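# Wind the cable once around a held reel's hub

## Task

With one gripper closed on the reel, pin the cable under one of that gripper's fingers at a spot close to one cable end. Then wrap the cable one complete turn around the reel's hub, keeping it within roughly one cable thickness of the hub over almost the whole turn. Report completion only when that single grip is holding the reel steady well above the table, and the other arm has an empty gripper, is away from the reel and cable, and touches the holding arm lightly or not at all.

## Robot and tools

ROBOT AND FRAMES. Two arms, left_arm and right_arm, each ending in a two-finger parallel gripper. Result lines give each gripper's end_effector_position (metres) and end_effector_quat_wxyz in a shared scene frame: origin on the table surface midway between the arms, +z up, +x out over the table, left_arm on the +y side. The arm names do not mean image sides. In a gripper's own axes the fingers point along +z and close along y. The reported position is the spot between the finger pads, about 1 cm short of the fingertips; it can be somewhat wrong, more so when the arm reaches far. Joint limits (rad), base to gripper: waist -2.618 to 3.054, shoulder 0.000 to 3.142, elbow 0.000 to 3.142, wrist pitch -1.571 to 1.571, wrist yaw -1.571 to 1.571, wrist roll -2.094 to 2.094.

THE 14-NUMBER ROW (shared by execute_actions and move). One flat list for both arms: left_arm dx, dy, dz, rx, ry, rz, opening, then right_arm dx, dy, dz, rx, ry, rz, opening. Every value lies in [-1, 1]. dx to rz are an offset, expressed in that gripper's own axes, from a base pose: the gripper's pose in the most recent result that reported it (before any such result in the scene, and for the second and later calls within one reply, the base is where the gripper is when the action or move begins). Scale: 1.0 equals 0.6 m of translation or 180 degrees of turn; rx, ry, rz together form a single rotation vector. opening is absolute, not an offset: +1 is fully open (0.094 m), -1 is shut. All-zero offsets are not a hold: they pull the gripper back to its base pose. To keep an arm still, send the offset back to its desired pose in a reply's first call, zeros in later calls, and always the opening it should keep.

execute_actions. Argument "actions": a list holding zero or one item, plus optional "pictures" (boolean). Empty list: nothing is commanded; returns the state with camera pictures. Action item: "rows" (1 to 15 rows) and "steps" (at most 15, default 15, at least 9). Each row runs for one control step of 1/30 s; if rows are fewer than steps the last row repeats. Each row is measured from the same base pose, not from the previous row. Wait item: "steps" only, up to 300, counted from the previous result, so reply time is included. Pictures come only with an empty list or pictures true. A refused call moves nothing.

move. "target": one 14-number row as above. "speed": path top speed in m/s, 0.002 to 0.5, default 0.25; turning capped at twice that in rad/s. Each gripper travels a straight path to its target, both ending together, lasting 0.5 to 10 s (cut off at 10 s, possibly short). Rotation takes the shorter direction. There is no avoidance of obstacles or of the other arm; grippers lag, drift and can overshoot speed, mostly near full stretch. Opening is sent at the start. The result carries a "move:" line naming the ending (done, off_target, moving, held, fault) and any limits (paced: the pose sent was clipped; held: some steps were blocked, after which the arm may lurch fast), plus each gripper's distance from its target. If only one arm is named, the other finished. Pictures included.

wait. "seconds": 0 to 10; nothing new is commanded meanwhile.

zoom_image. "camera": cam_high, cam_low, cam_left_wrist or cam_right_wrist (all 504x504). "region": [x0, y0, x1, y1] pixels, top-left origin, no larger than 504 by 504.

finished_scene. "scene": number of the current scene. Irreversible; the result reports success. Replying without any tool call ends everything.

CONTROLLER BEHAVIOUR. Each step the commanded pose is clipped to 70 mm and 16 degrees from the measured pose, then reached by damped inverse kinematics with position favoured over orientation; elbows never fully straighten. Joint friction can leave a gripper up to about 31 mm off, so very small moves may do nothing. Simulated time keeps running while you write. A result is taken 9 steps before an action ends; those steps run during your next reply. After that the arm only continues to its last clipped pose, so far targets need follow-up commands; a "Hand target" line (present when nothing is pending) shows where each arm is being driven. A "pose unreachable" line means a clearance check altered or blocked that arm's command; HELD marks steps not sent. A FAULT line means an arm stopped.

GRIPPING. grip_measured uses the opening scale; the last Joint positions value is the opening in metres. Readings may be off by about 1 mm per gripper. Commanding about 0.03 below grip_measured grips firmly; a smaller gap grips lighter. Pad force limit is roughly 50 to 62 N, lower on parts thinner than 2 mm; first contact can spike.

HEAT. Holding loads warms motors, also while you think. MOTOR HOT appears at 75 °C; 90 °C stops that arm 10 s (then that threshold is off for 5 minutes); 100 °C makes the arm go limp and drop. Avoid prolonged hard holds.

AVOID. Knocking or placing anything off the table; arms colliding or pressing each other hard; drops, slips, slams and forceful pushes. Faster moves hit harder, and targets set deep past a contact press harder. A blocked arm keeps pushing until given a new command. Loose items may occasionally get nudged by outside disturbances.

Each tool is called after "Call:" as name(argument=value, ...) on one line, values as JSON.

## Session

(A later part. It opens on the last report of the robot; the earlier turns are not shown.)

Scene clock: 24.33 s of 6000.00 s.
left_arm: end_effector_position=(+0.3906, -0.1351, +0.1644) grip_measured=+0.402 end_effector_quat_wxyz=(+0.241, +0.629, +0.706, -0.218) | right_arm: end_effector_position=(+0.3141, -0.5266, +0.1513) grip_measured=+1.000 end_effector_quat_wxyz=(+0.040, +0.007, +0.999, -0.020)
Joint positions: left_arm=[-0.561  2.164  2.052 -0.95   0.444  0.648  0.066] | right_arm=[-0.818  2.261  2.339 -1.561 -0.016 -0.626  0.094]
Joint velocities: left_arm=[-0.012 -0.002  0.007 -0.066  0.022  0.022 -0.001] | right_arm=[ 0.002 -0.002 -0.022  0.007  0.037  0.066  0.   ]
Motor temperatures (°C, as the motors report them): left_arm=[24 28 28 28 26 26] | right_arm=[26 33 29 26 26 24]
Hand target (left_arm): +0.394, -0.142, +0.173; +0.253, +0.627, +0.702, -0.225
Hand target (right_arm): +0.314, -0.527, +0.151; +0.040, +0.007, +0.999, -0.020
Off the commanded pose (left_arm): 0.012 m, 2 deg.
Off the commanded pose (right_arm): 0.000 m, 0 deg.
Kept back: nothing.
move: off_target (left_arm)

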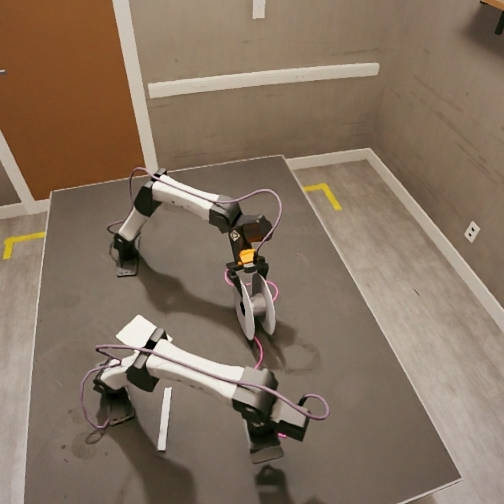

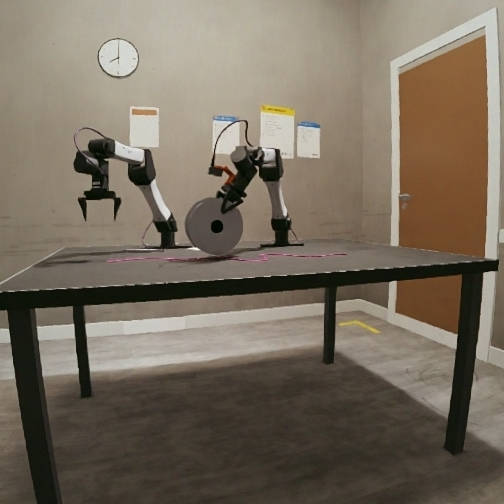

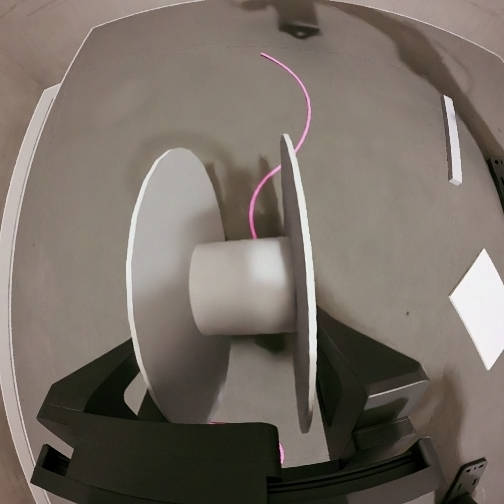

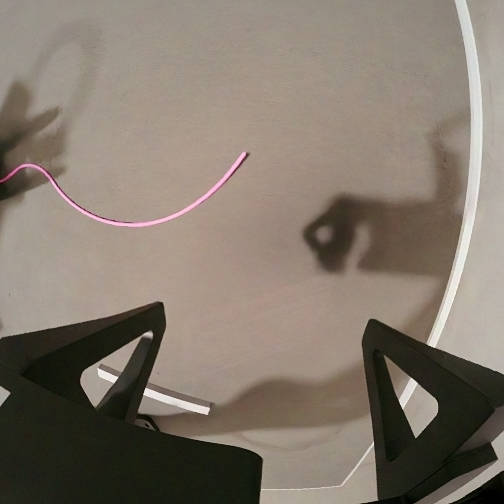

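Call:
move(target=[0.03,0,0.038,0,0,0,0.37, 0,0,0,0,0,0,1], speed=0.04)

Call:
move(target=[0,0,0,0,0,0,1, 0,0,0,0,0,0,1])

Call:
move(target=[0,0,-0.2,0,0,0,1, 0,0,0,0,0,0,1], speed=0.12)

Scene clock: 25.80 s of 6000.00 s.
left_arm: end_effector_position=(+0.3930, -0.1373, +0.1468) grip_measured=+0.401 end_effector_quat_wxyz=(+0.248, +0.629, +0.704, -0.218) | right_arm: end_effector_position=(+0.3141, -0.5266, +0.1513) grip_measured=+1.000 end_effector_quat_wxyz=(+0.040, +0.007, +0.999, -0.020)
Joint positions: left_arm=[-0.561  2.156  1.962 -0.853  0.445  0.648  0.066] | right_arm=[-0.818  2.261  2.339 -1.561 -0.016 -0.626  0.094]
Joint velocities: left_arm=[ 0.002 -0.007 -0.042  0.022  0.007 -0.066 -0.001] | right_arm=[ 0.002 -0.007 -0.027  0.037  0.007  0.022  0.   ]
Motor temperatures (°C, as the motors report them): left_arm=[24 29 28 28 26 26] | right_arm=[26 34 29 26 26 24]
Hand target (left_arm): +0.391, -0.135, +0.135; +0.240, +0.629, +0.706, -0.218
Hand target (right_arm): +0.314, -0.527, +0.151; +0.040, +0.007, +0.999, -0.020
Off the commanded pose (left_arm): 0.012 m, 1 deg.
Off the commanded pose (right_arm): 0.000 m, 0 deg.
Kept back: nothing.
move: off_target (left_arm)

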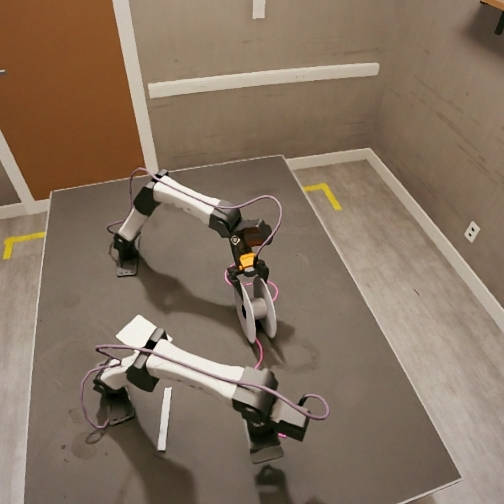

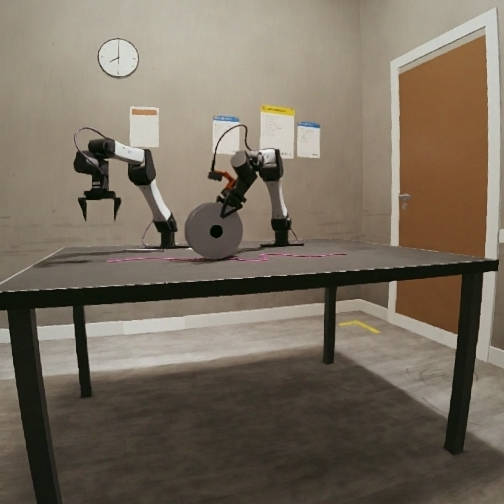

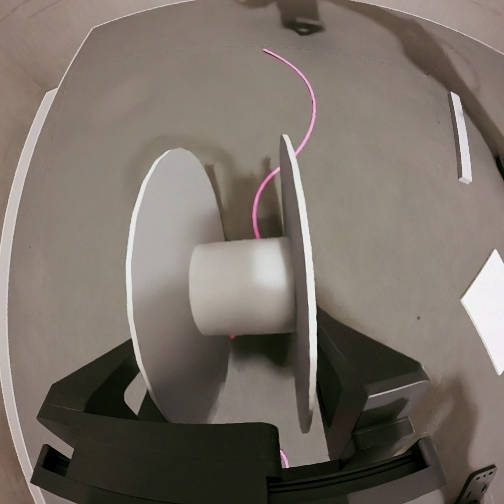

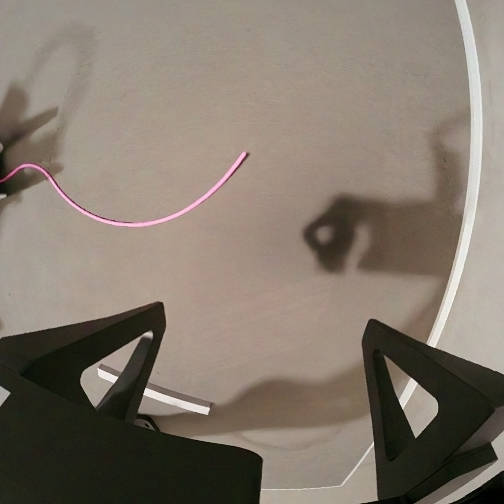

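Scene clock: 26.30 s of 6000.00 s.
left_arm: end_effector_position=(+0.3930, -0.1373, +0.1468) grip_measured=+1.000 end_effector_quat_wxyz=(+0.248, +0.629, +0.704, -0.218) | right_arm: end_effector_position=(+0.3141, -0.5266, +0.1513) grip_measured=+1.000 end_effector_quat_wxyz=(+0.040, +0.007, +0.999, -0.020)
Joint positions: left_arm=[-0.561  2.156  1.962 -0.853  0.445  0.648  0.094] | right_arm=[-0.818  2.261  2.339 -1.561 -0.016 -0.626  0.094]
Joint velocities: left_arm=[-0.002  0.002 -0.007  0.066  0.051  0.022  0.   ] | right_arm=[-0.022 -0.017 -0.012 -0.081 -0.022 -0.007  0.   ]
Motor temperatures (°C, as the motors report them): left_arm=[24 29 28 29 26 26] | right_arm=[26 34 29 26 26 24]
Hand target (left_arm): +0.393, -0.137, +0.147; +0.248, +0.629, +0.704, -0.218
Hand target (right_arm): +0.314, -0.527, +0.151; +0.040, +0.007, +0.999, -0.020
Off the commanded pose (left_arm): 0.000 m, 0 deg.
Off the commanded pose (right_arm): 0.000 m, 0 deg.
Kept back: nothing.
move: done

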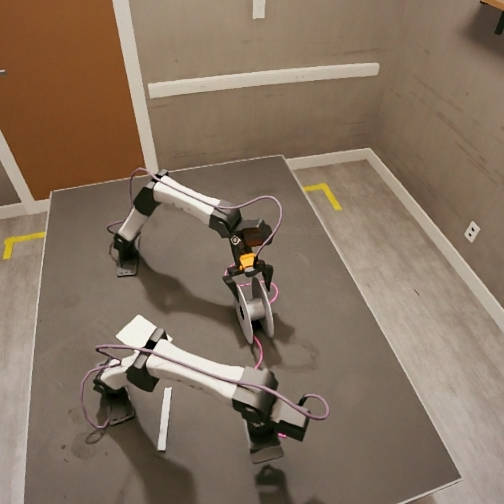

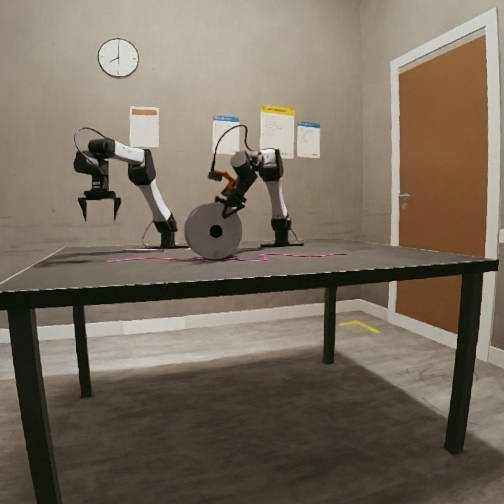

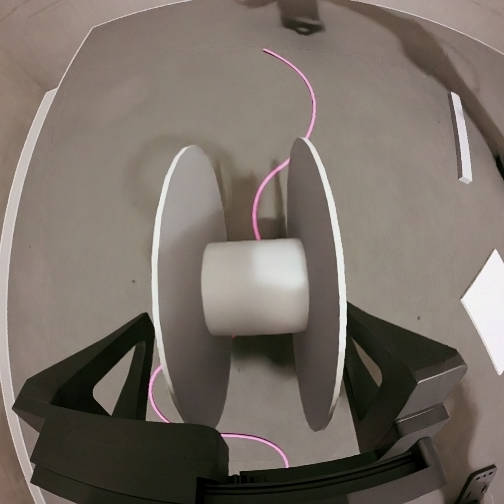

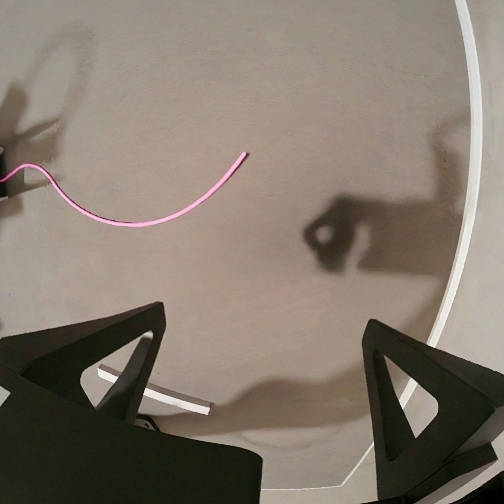

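Scene clock: 27.93 s of 6000.00 s.
left_arm: end_effector_position=(+0.3852, -0.0655, +0.2322) grip_measured=+1.000 end_effector_quat_wxyz=(+0.246, +0.626, +0.707, -0.219) | right_arm: end_effector_position=(+0.3141, -0.5266, +0.1513) grip_measured=+1.000 end_effector_quat_wxyz=(+0.040, +0.007, +0.999, -0.020)
Joint positions: left_arm=[-0.437  2.022  2.112 -1.196  0.504  0.763  0.094] | right_arm=[-0.818  2.261  2.339 -1.561 -0.016 -0.626  0.094]
Joint velocities: left_arm=[-0.002  0.002 -0.022 -0.007 -0.066 -0.007  0.   ] | right_arm=[-0.017  0.012 -0.012 -0.022 -0.081 -0.022  0.   ]
Motor temperatures (°C, as the motors report them): left_arm=[24 30 28 28 26 26] | right_arm=[26 34 29 26 26 24]
Hand target (left_arm): +0.383, -0.063, +0.240; +0.249, +0.629, +0.704, -0.219
Hand target (right_arm): +0.314, -0.527, +0.151; +0.040, +0.007, +0.999, -0.020
Off the commanded pose (left_arm): 0.009 m, 1 deg.
Off the commanded pose (right_arm): 0.000 m, 0 deg.
Kept back: nothing.
move: done

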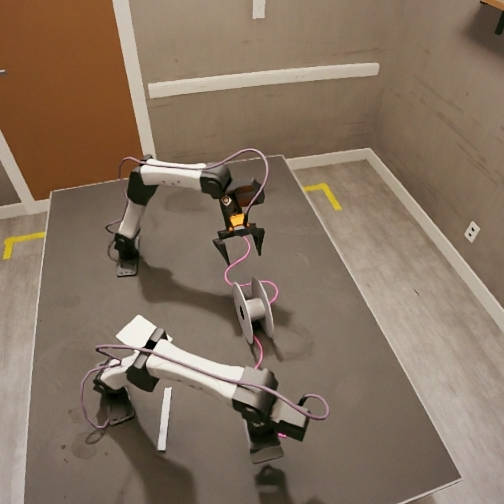

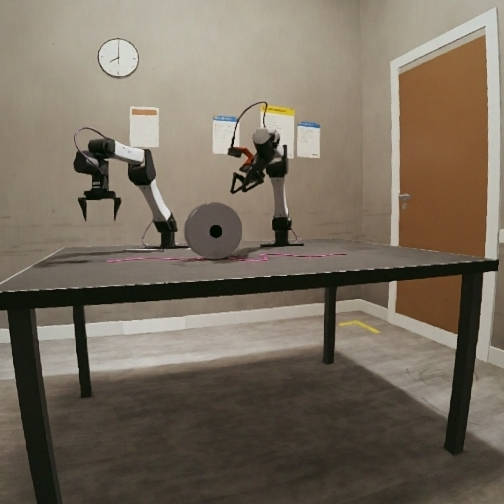

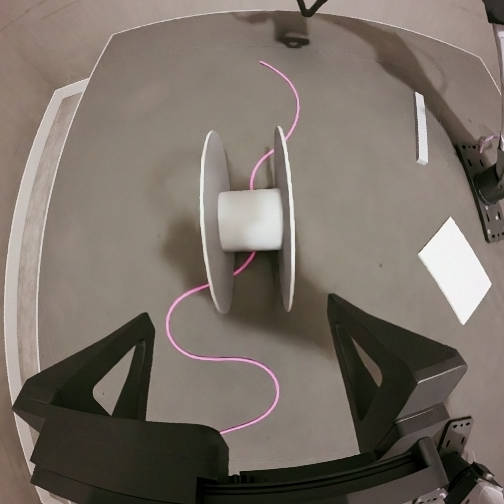

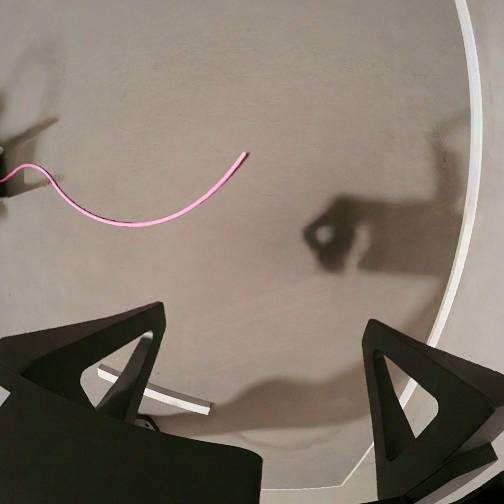

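Call:
move(target=[0.48,0.082,-0.148,0,0.213,0,1, 0,0,0,0,0,0,1])

Scene clock: 31.70 s of 6000.00 s.
left_arm: end_effector_position=(+0.4054, +0.2153, +0.1251) grip_measured=+1.000 end_effector_quat_wxyz=(+0.006, +0.659, +0.752, -0.008) | right_arm: end_effector_position=(+0.3141, -0.5266, +0.1513) grip_measured=+1.000 end_effector_quat_wxyz=(+0.040, +0.007, +0.999, -0.020)
Joint positions: left_arm=[ 0.023  1.987  1.81  -1.393  0.021  1.333  0.094] | right_arm=[-0.818  2.261  2.339 -1.561 -0.016 -0.626  0.094]
Joint velocities: left_arm=[0.017 0.007 0.002 0.022 0.037 0.007 0.   ] | right_arm=[-0.012 -0.022 -0.012 -0.081  0.022  0.007  0.   ]
Motor temperatures (°C, as the motors report them): left_arm=[24 31 29 28 26 26] | right_arm=[26 35 29 27 26 24]
Hand target (left_arm): +0.402, +0.218, +0.122; +0.003, +0.663, +0.749, -0.004
Hand target (right_arm): +0.314, -0.527, +0.151; +0.040, +0.007, +0.999, -0.020
Off the commanded pose (left_arm): 0.007 m, 1 deg.
Off the commanded pose (right_arm): 0.000 m, 0 deg.
Kept back: nothing.
move: done

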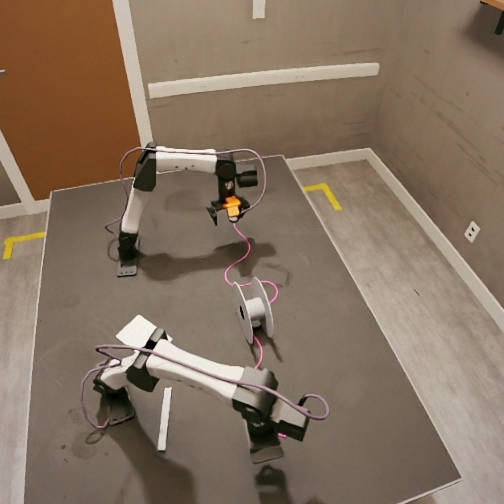

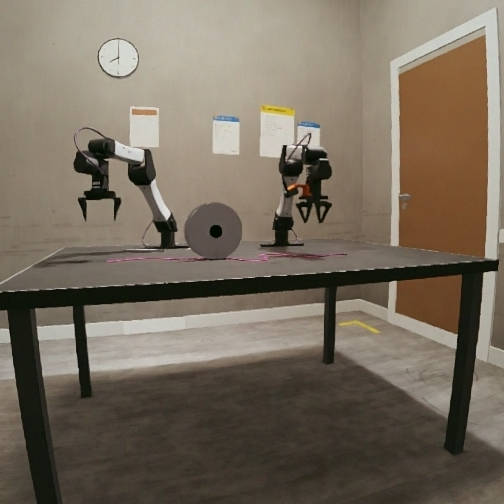

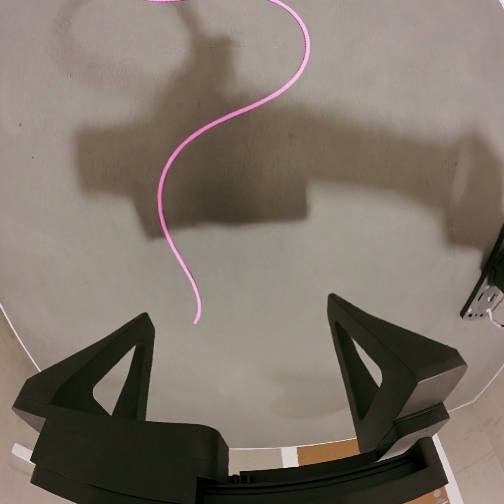

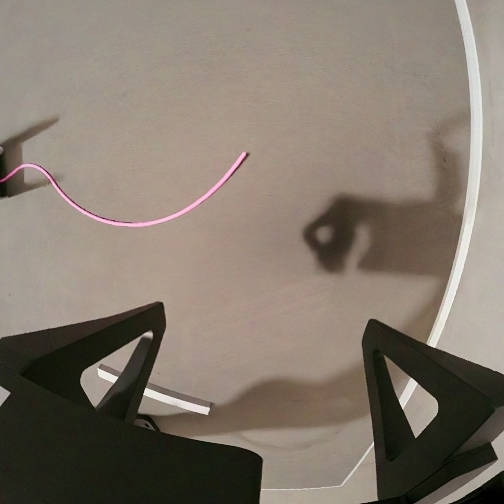

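Call:
move(target=[0.1,0.085,0.125,0,0,0,1, 0,0,0,0,0,0,1], speed=0.15)

Scene clock: 33.10 s of 6000.00 s.
left_arm: end_effector_position=(+0.4484, +0.2788, +0.0598) grip_measured=+1.000 end_effector_quat_wxyz=(+0.010, +0.655, +0.756, -0.004) | right_arm: end_effector_position=(+0.3141, -0.5266, +0.1513) grip_measured=+1.000 end_effector_quat_wxyz=(+0.040, +0.007, +0.999, -0.020)
Joint positions: left_arm=[ 0.185  2.159  1.81  -1.212  0.021  1.484  0.094] | right_arm=[-0.818  2.261  2.339 -1.561 -0.016 -0.626  0.094]
Joint velocities: left_arm=[ 0.002 -0.002 -0.007  0.037 -0.037 -0.007  0.   ] | right_arm=[-0.017 -0.002 -0.002  0.022 -0.007  0.022  0.   ]
Motor temperatures (°C, as the motors report them): left_arm=[24 31 29 28 26 26] | right_arm=[26 35 29 27 26 24]
Hand target (left_arm): +0.449, +0.279, +0.049; +0.007, +0.659, +0.752, -0.010
Hand target (right_arm): +0.314, -0.527, +0.151; +0.040, +0.007, +0.999, -0.020
Off the commanded pose (left_arm): 0.011 m, 1 deg.
Off the commanded pose (right_arm): 0.000 m, 0 deg.
Kept back: nothing.
move: off_target (left_arm)

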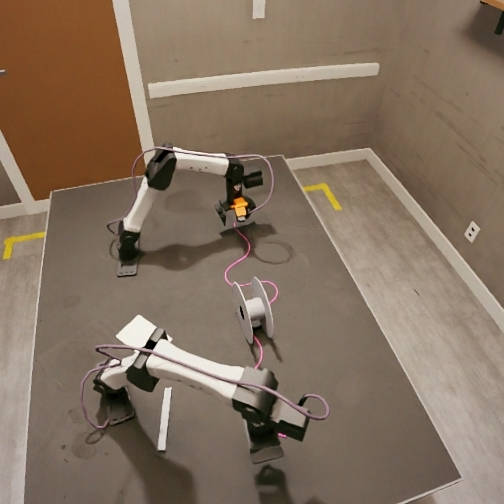

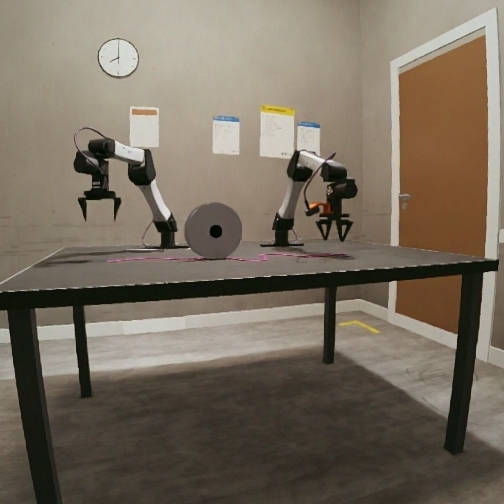

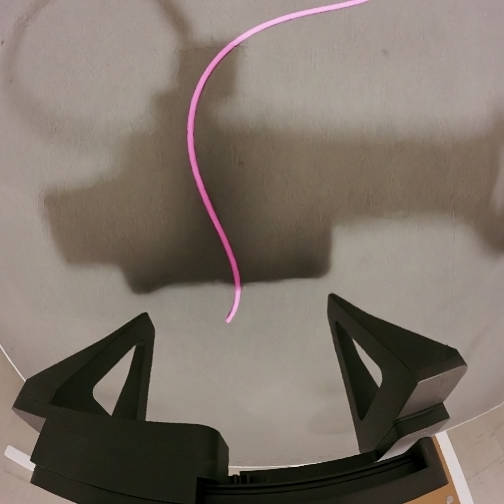

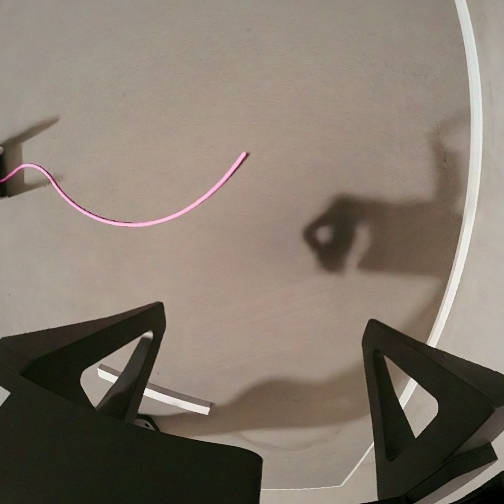

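Call:
move(target=[0.03,0,0.095,0,0,0,0.2, 0,0,0,0,0,0,1], speed=0.07)

Scene clock: 34.67 s of 6000.00 s.
left_arm: end_effector_position=(+0.4536, +0.2935, +0.0193) grip_measured=+0.202 end_effector_quat_wxyz=(+0.022, +0.653, +0.757, +0.008) | right_arm: end_effector_position=(+0.3141, -0.5266, +0.1513) grip_measured=+1.000 end_effector_quat_wxyz=(+0.040, +0.007, +0.999, -0.020)
Joint positions: left_arm=[ 0.219  2.183  1.683 -1.029  0.021  1.514  0.056] | right_arm=[-0.818  2.261  2.339 -1.561 -0.016 -0.626  0.094]
Joint velocities: left_arm=[ 0.027 -0.007 -0.007  0.051 -0.037 -0.051 -0.   ] | right_arm=[-0.007 -0.012  0.007  0.007  0.022 -0.022  0.   ]
Motor temperatures (°C, as the motors report them): left_arm=[24 32 29 28 26 26] | right_arm=[26 35 29 27 26 24]
Hand target (left_arm): +0.447, +0.295, +0.003; +0.011, +0.655, +0.756, -0.004
Hand target (right_arm): +0.314, -0.527, +0.151; +0.040, +0.007, +0.999, -0.020
Off the commanded pose (left_arm): 0.018 m, 2 deg.
Off the commanded pose (right_arm): 0.000 m, 0 deg.
Kept back: nothing.
move: off_target (left_arm)

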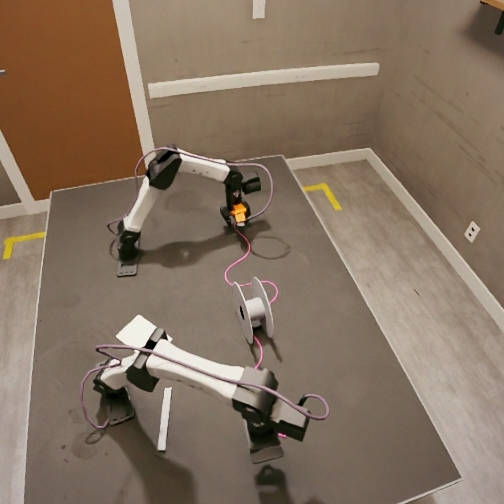

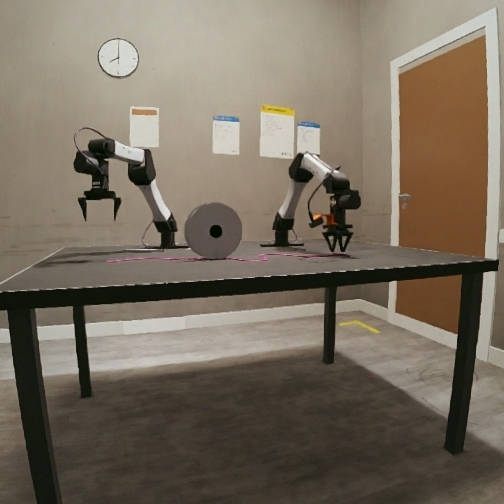

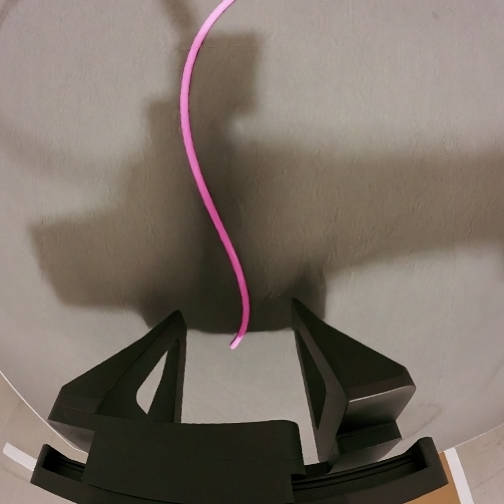

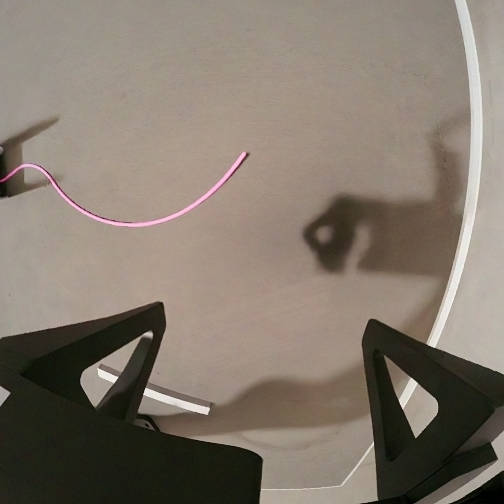

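Call:
move(target=[0,0,0.04,0,0,0,0.2, 0,0,0,0,0,0,1], speed=0.04)

Call:
move(target=[0,0,0,0,0,0,-1, 0,0,0,0,0,0,1])

Scene clock: 35.83 s of 6000.00 s.
left_arm: end_effector_position=(+0.4625, +0.2943, +0.0157) grip_measured=+0.202 end_effector_quat_wxyz=(+0.036, +0.653, +0.756, +0.023) | right_arm: end_effector_position=(+0.3141, -0.5266, +0.1513) grip_measured=+1.000 end_effector_quat_wxyz=(+0.040, +0.007, +0.999, -0.020)
Joint positions: left_arm=[ 0.219  2.183  1.666 -0.971  0.021  1.515  0.056] | right_arm=[-0.818  2.261  2.339 -1.561 -0.016 -0.626  0.094]
Joint velocities: left_arm=[0.017 0.002 0.012 0.051 0.081 0.007 0.002] | right_arm=[-0.012 -0.002 -0.017 -0.007  0.022 -0.007  0.   ]
Motor temperatures (°C, as the motors report them): left_arm=[24 32 29 28 26 26] | right_arm=[26 36 29 27 26 24]
Hand target (left_arm): +0.454, +0.293, -0.004; +0.022, +0.653, +0.757, +0.008
Hand target (right_arm): +0.314, -0.527, +0.151; +0.040, +0.007, +0.999, -0.020
Off the commanded pose (left_arm): 0.022 m, 2 deg.
Off the commanded pose (right_arm): 0.000 m, 0 deg.
Kept back: nothing.
move: off_target (left_arm)

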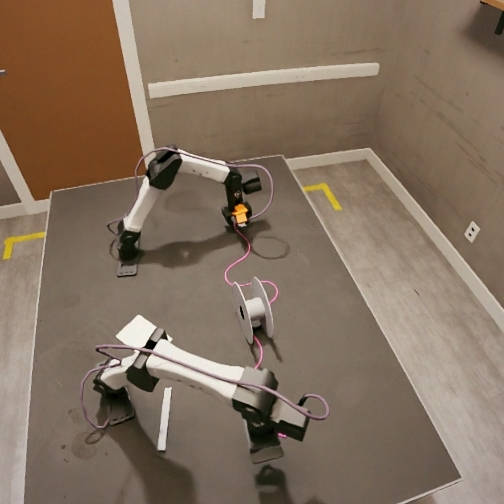

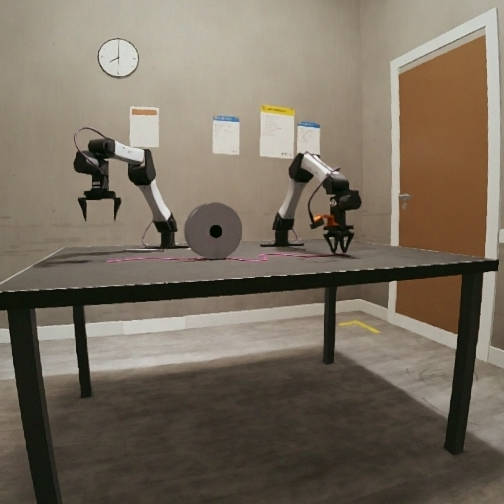

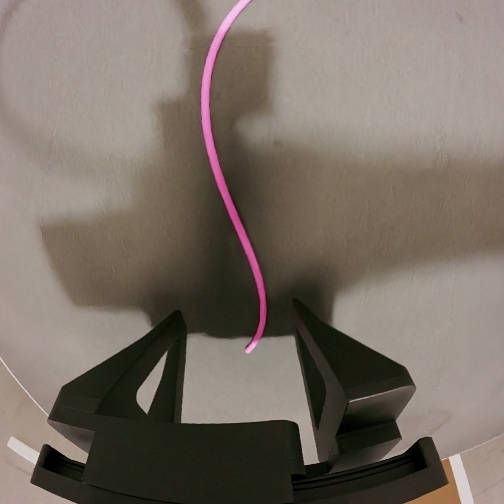

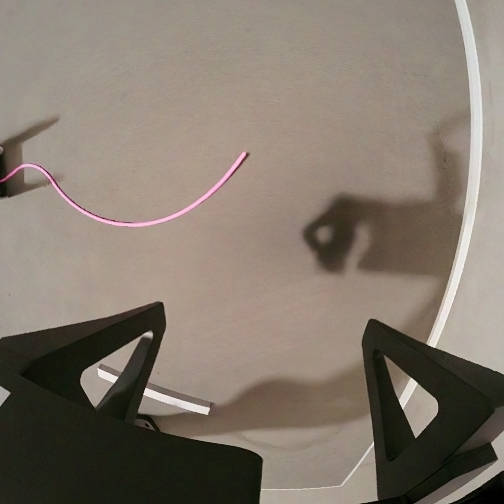

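Scene clock: 36.33 s of 6000.00 s.
left_arm: end_effector_position=(+0.4625, +0.2943, +0.0157) grip_measured=-0.989 end_effector_quat_wxyz=(+0.036, +0.653, +0.756, +0.023) | right_arm: end_effector_position=(+0.3141, -0.5266, +0.1513) grip_measured=+1.000 end_effector_quat_wxyz=(+0.040, +0.007, +0.999, -0.020)
Joint positions: left_arm=[ 0.219  2.183  1.666 -0.971  0.021  1.515  0.001] | right_arm=[-0.818  2.261  2.339 -1.561 -0.016 -0.626  0.094]
Joint velocities: left_arm=[-0.007 -0.007  0.012  0.037 -0.022 -0.037  0.001] | right_arm=[-0.007 -0.002 -0.002  0.066 -0.081 -0.007  0.   ]
Motor temperatures (°C, as the motors report them): left_arm=[24 32 29 28 26 26] | right_arm=[26 36 29 27 26 24]
Hand target (left_arm): +0.462, +0.294, +0.016; +0.036, +0.653, +0.756, +0.023
Hand target (right_arm): +0.314, -0.527, +0.151; +0.040, +0.007, +0.999, -0.020
Off the commanded pose (left_arm): 0.000 m, 0 deg.
Off the commanded pose (right_arm): 0.000 m, 0 deg.
Kept back: nothing.
move: done

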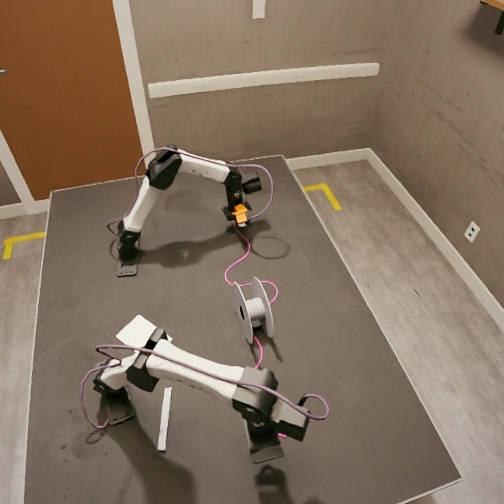

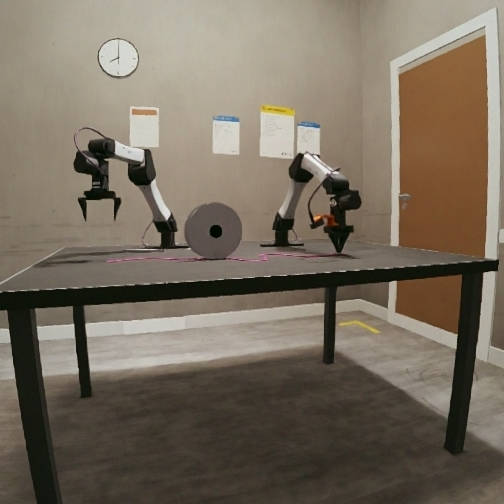

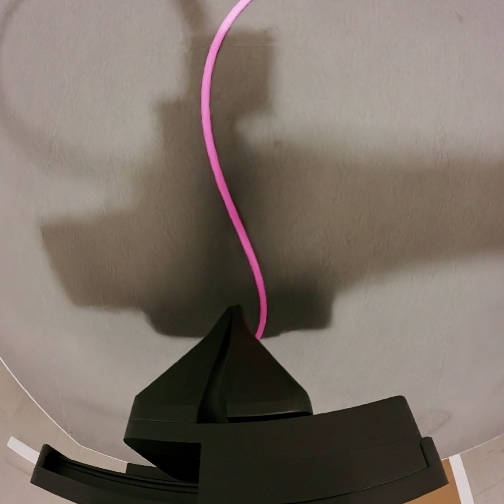

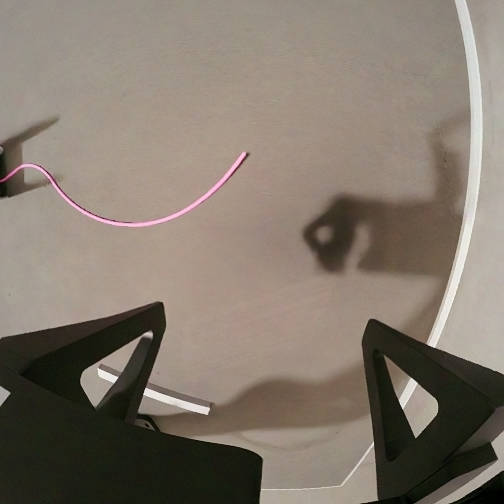

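Call:
move(target=[0,0,0,0,0,0,0.2, 0,0,0,0,0,0,1])

Call:
move(target=[0,-0.03,0.06,0.027,0,0,0.2, 0,0,0,0,0,0,1], speed=0.04)

Call:
move(target=[0,0,0,0,0,0,-1, 0,0,0,0,0,0,1])

Scene clock: 37.40 s of 6000.00 s.
left_arm: end_effector_position=(+0.4625, +0.2943, +0.0157) grip_measured=+0.198 end_effector_quat_wxyz=(+0.036, +0.653, +0.756, +0.023) | right_arm: end_effector_position=(+0.3141, -0.5266, +0.1513) grip_measured=+1.000 end_effector_quat_wxyz=(+0.040, +0.007, +0.999, -0.020)
Joint positions: left_arm=[ 0.219  2.183  1.666 -0.971  0.021  1.515  0.056] | right_arm=[-0.818  2.261  2.339 -1.561 -0.016 -0.626  0.094]
Joint velocities: left_arm=[ 0.007 -0.017 -0.002  0.081 -0.022 -0.051 -0.   ] | right_arm=[-0.017  0.002 -0.027  0.007  0.066 -0.007  0.   ]
Motor temperatures (°C, as the motors report them): left_arm=[24 33 29 28 26 26] | right_arm=[26 36 29 27 26 24]
Hand target (left_arm): +0.462, +0.294, +0.016; +0.036, +0.653, +0.756, +0.023
Hand target (right_arm): +0.314, -0.527, +0.151; +0.040, +0.007, +0.999, -0.020
Off the commanded pose (left_arm): 0.000 m, 0 deg.
Off the commanded pose (right_arm): 0.000 m, 0 deg.
Kept back: nothing.
move: done

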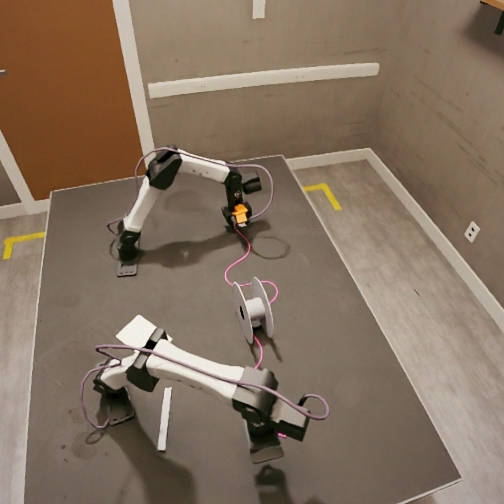

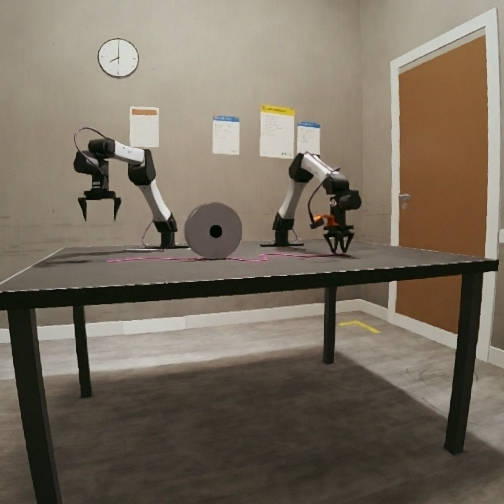

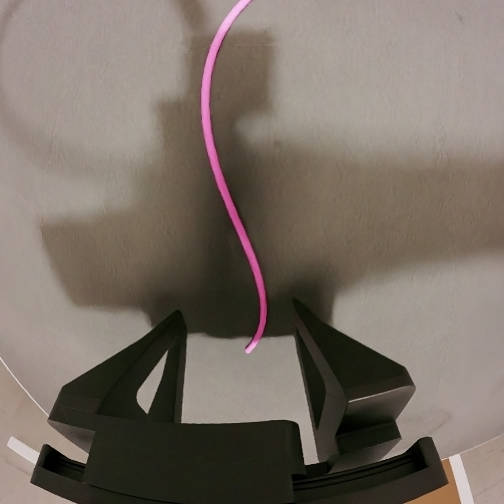

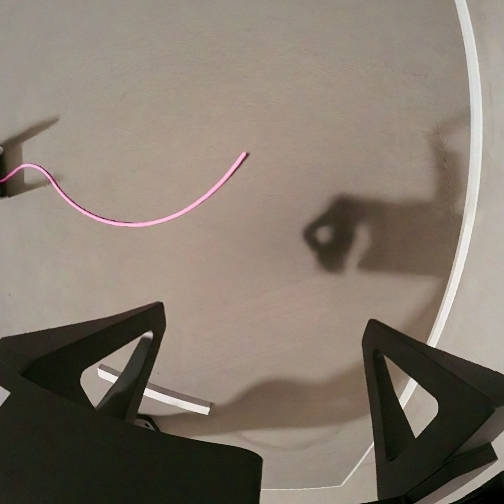

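Scene clock: 38.70 s of 6000.00 s.
left_arm: end_effector_position=(+0.4614, +0.2942, +0.0102) grip_measured=+0.198 end_effector_quat_wxyz=(+0.032, +0.653, +0.756, +0.018) | right_arm: end_effector_position=(+0.3141, -0.5266, +0.1513) grip_measured=+1.000 end_effector_quat_wxyz=(+0.040, +0.007, +0.999, -0.020)
Joint positions: left_arm=[ 0.219  2.196  1.666 -0.97   0.021  1.515  0.056] | right_arm=[-0.818  2.261  2.339 -1.561 -0.016 -0.626  0.094]
Joint velocities: left_arm=[-0.002  0.012  0.012  0.007 -0.037 -0.066  0.   ] | right_arm=[ 0.002 -0.002 -0.007 -0.066  0.051 -0.022  0.   ]
Motor temperatures (°C, as the motors report them): left_arm=[24 33 29 28 26 26] | right_arm=[26 36 29 27 26 24]
Hand target (left_arm): +0.447, +0.291, -0.020; +0.008, +0.654, +0.756, -0.009
Hand target (right_arm): +0.314, -0.527, +0.151; +0.040, +0.007, +0.999, -0.020
Off the commanded pose (left_arm): 0.035 m, 4 deg.
Off the commanded pose (right_arm): 0.000 m, 0 deg.
Kept back: nothing.
move: off_target (left_arm)

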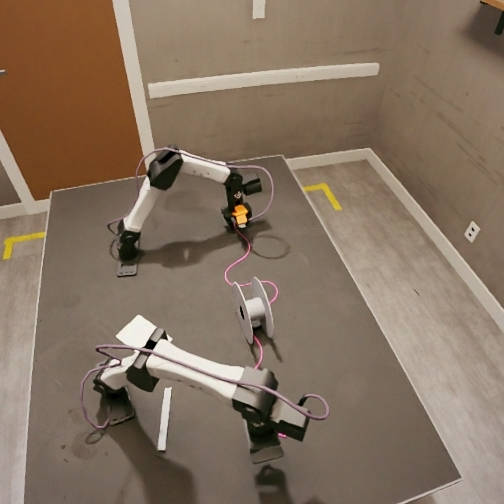

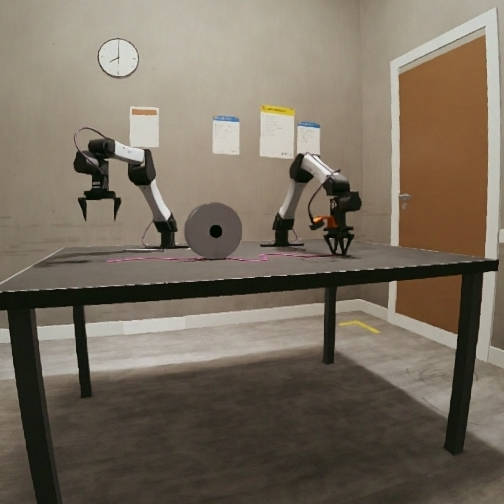

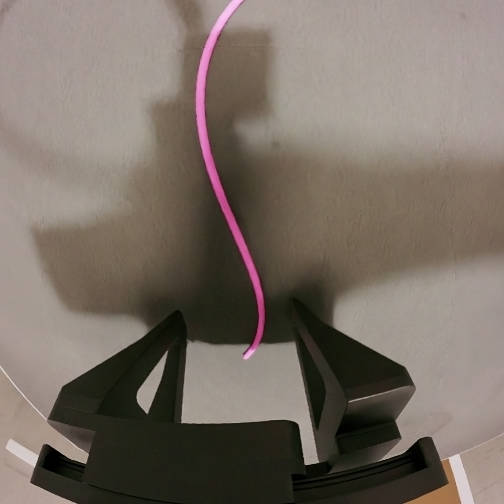

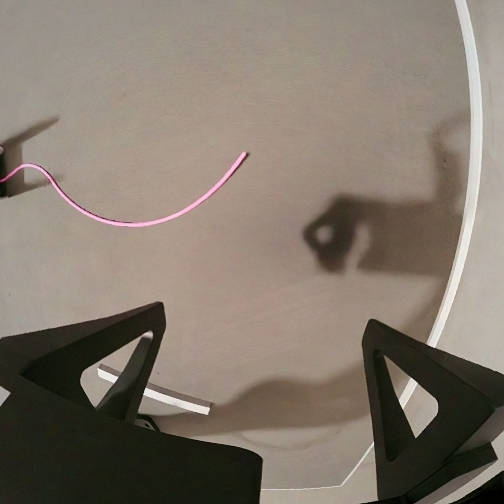

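Scene clock: 39.20 s of 6000.00 s.
left_arm: end_effector_position=(+0.4619, +0.2943, +0.0120) grip_measured=-0.989 end_effector_quat_wxyz=(+0.034, +0.653, +0.756, +0.020) | right_arm: end_effector_position=(+0.3141, -0.5266, +0.1513) grip_measured=+1.000 end_effector_quat_wxyz=(+0.040, +0.007, +0.999, -0.020)
Joint positions: left_arm=[ 0.219  2.192  1.666 -0.97   0.021  1.515  0.001] | right_arm=[-0.818  2.261  2.339 -1.561 -0.016 -0.626  0.094]
Joint velocities: left_arm=[ 0.007  0.027 -0.002 -0.081  0.051 -0.022 -0.001] | right_arm=[ 0.002 -0.002 -0.007 -0.051  0.022  0.022  0.   ]
Motor temperatures (°C, as the motors report them): left_arm=[24 33 29 28 26 26] | right_arm=[26 36 29 27 26 24]
Hand target (left_arm): +0.461, +0.294, +0.010; +0.032, +0.653, +0.756, +0.018
Hand target (right_arm): +0.314, -0.527, +0.151; +0.040, +0.007, +0.999, -0.020
Off the commanded pose (left_arm): 0.002 m, 0 deg.
Off the commanded pose (right_arm): 0.000 m, 0 deg.
Kept back: nothing.
move: done

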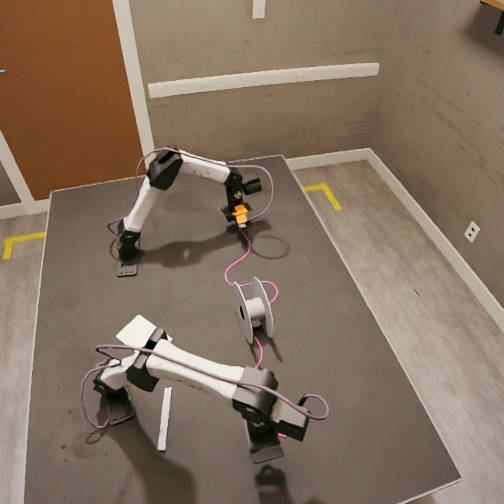

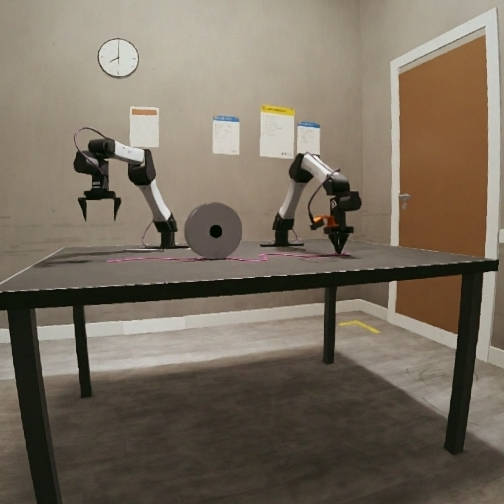

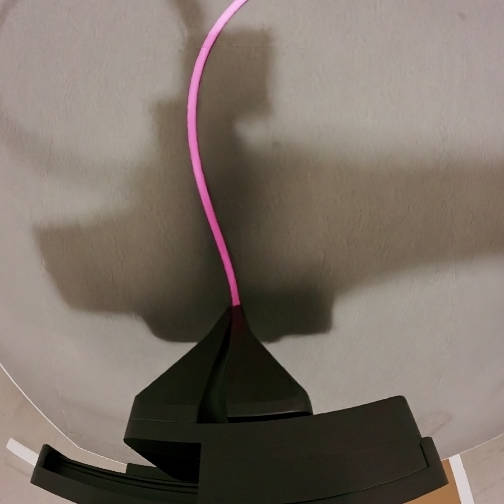

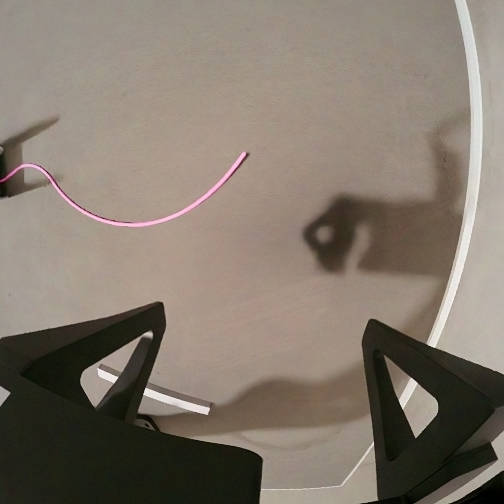

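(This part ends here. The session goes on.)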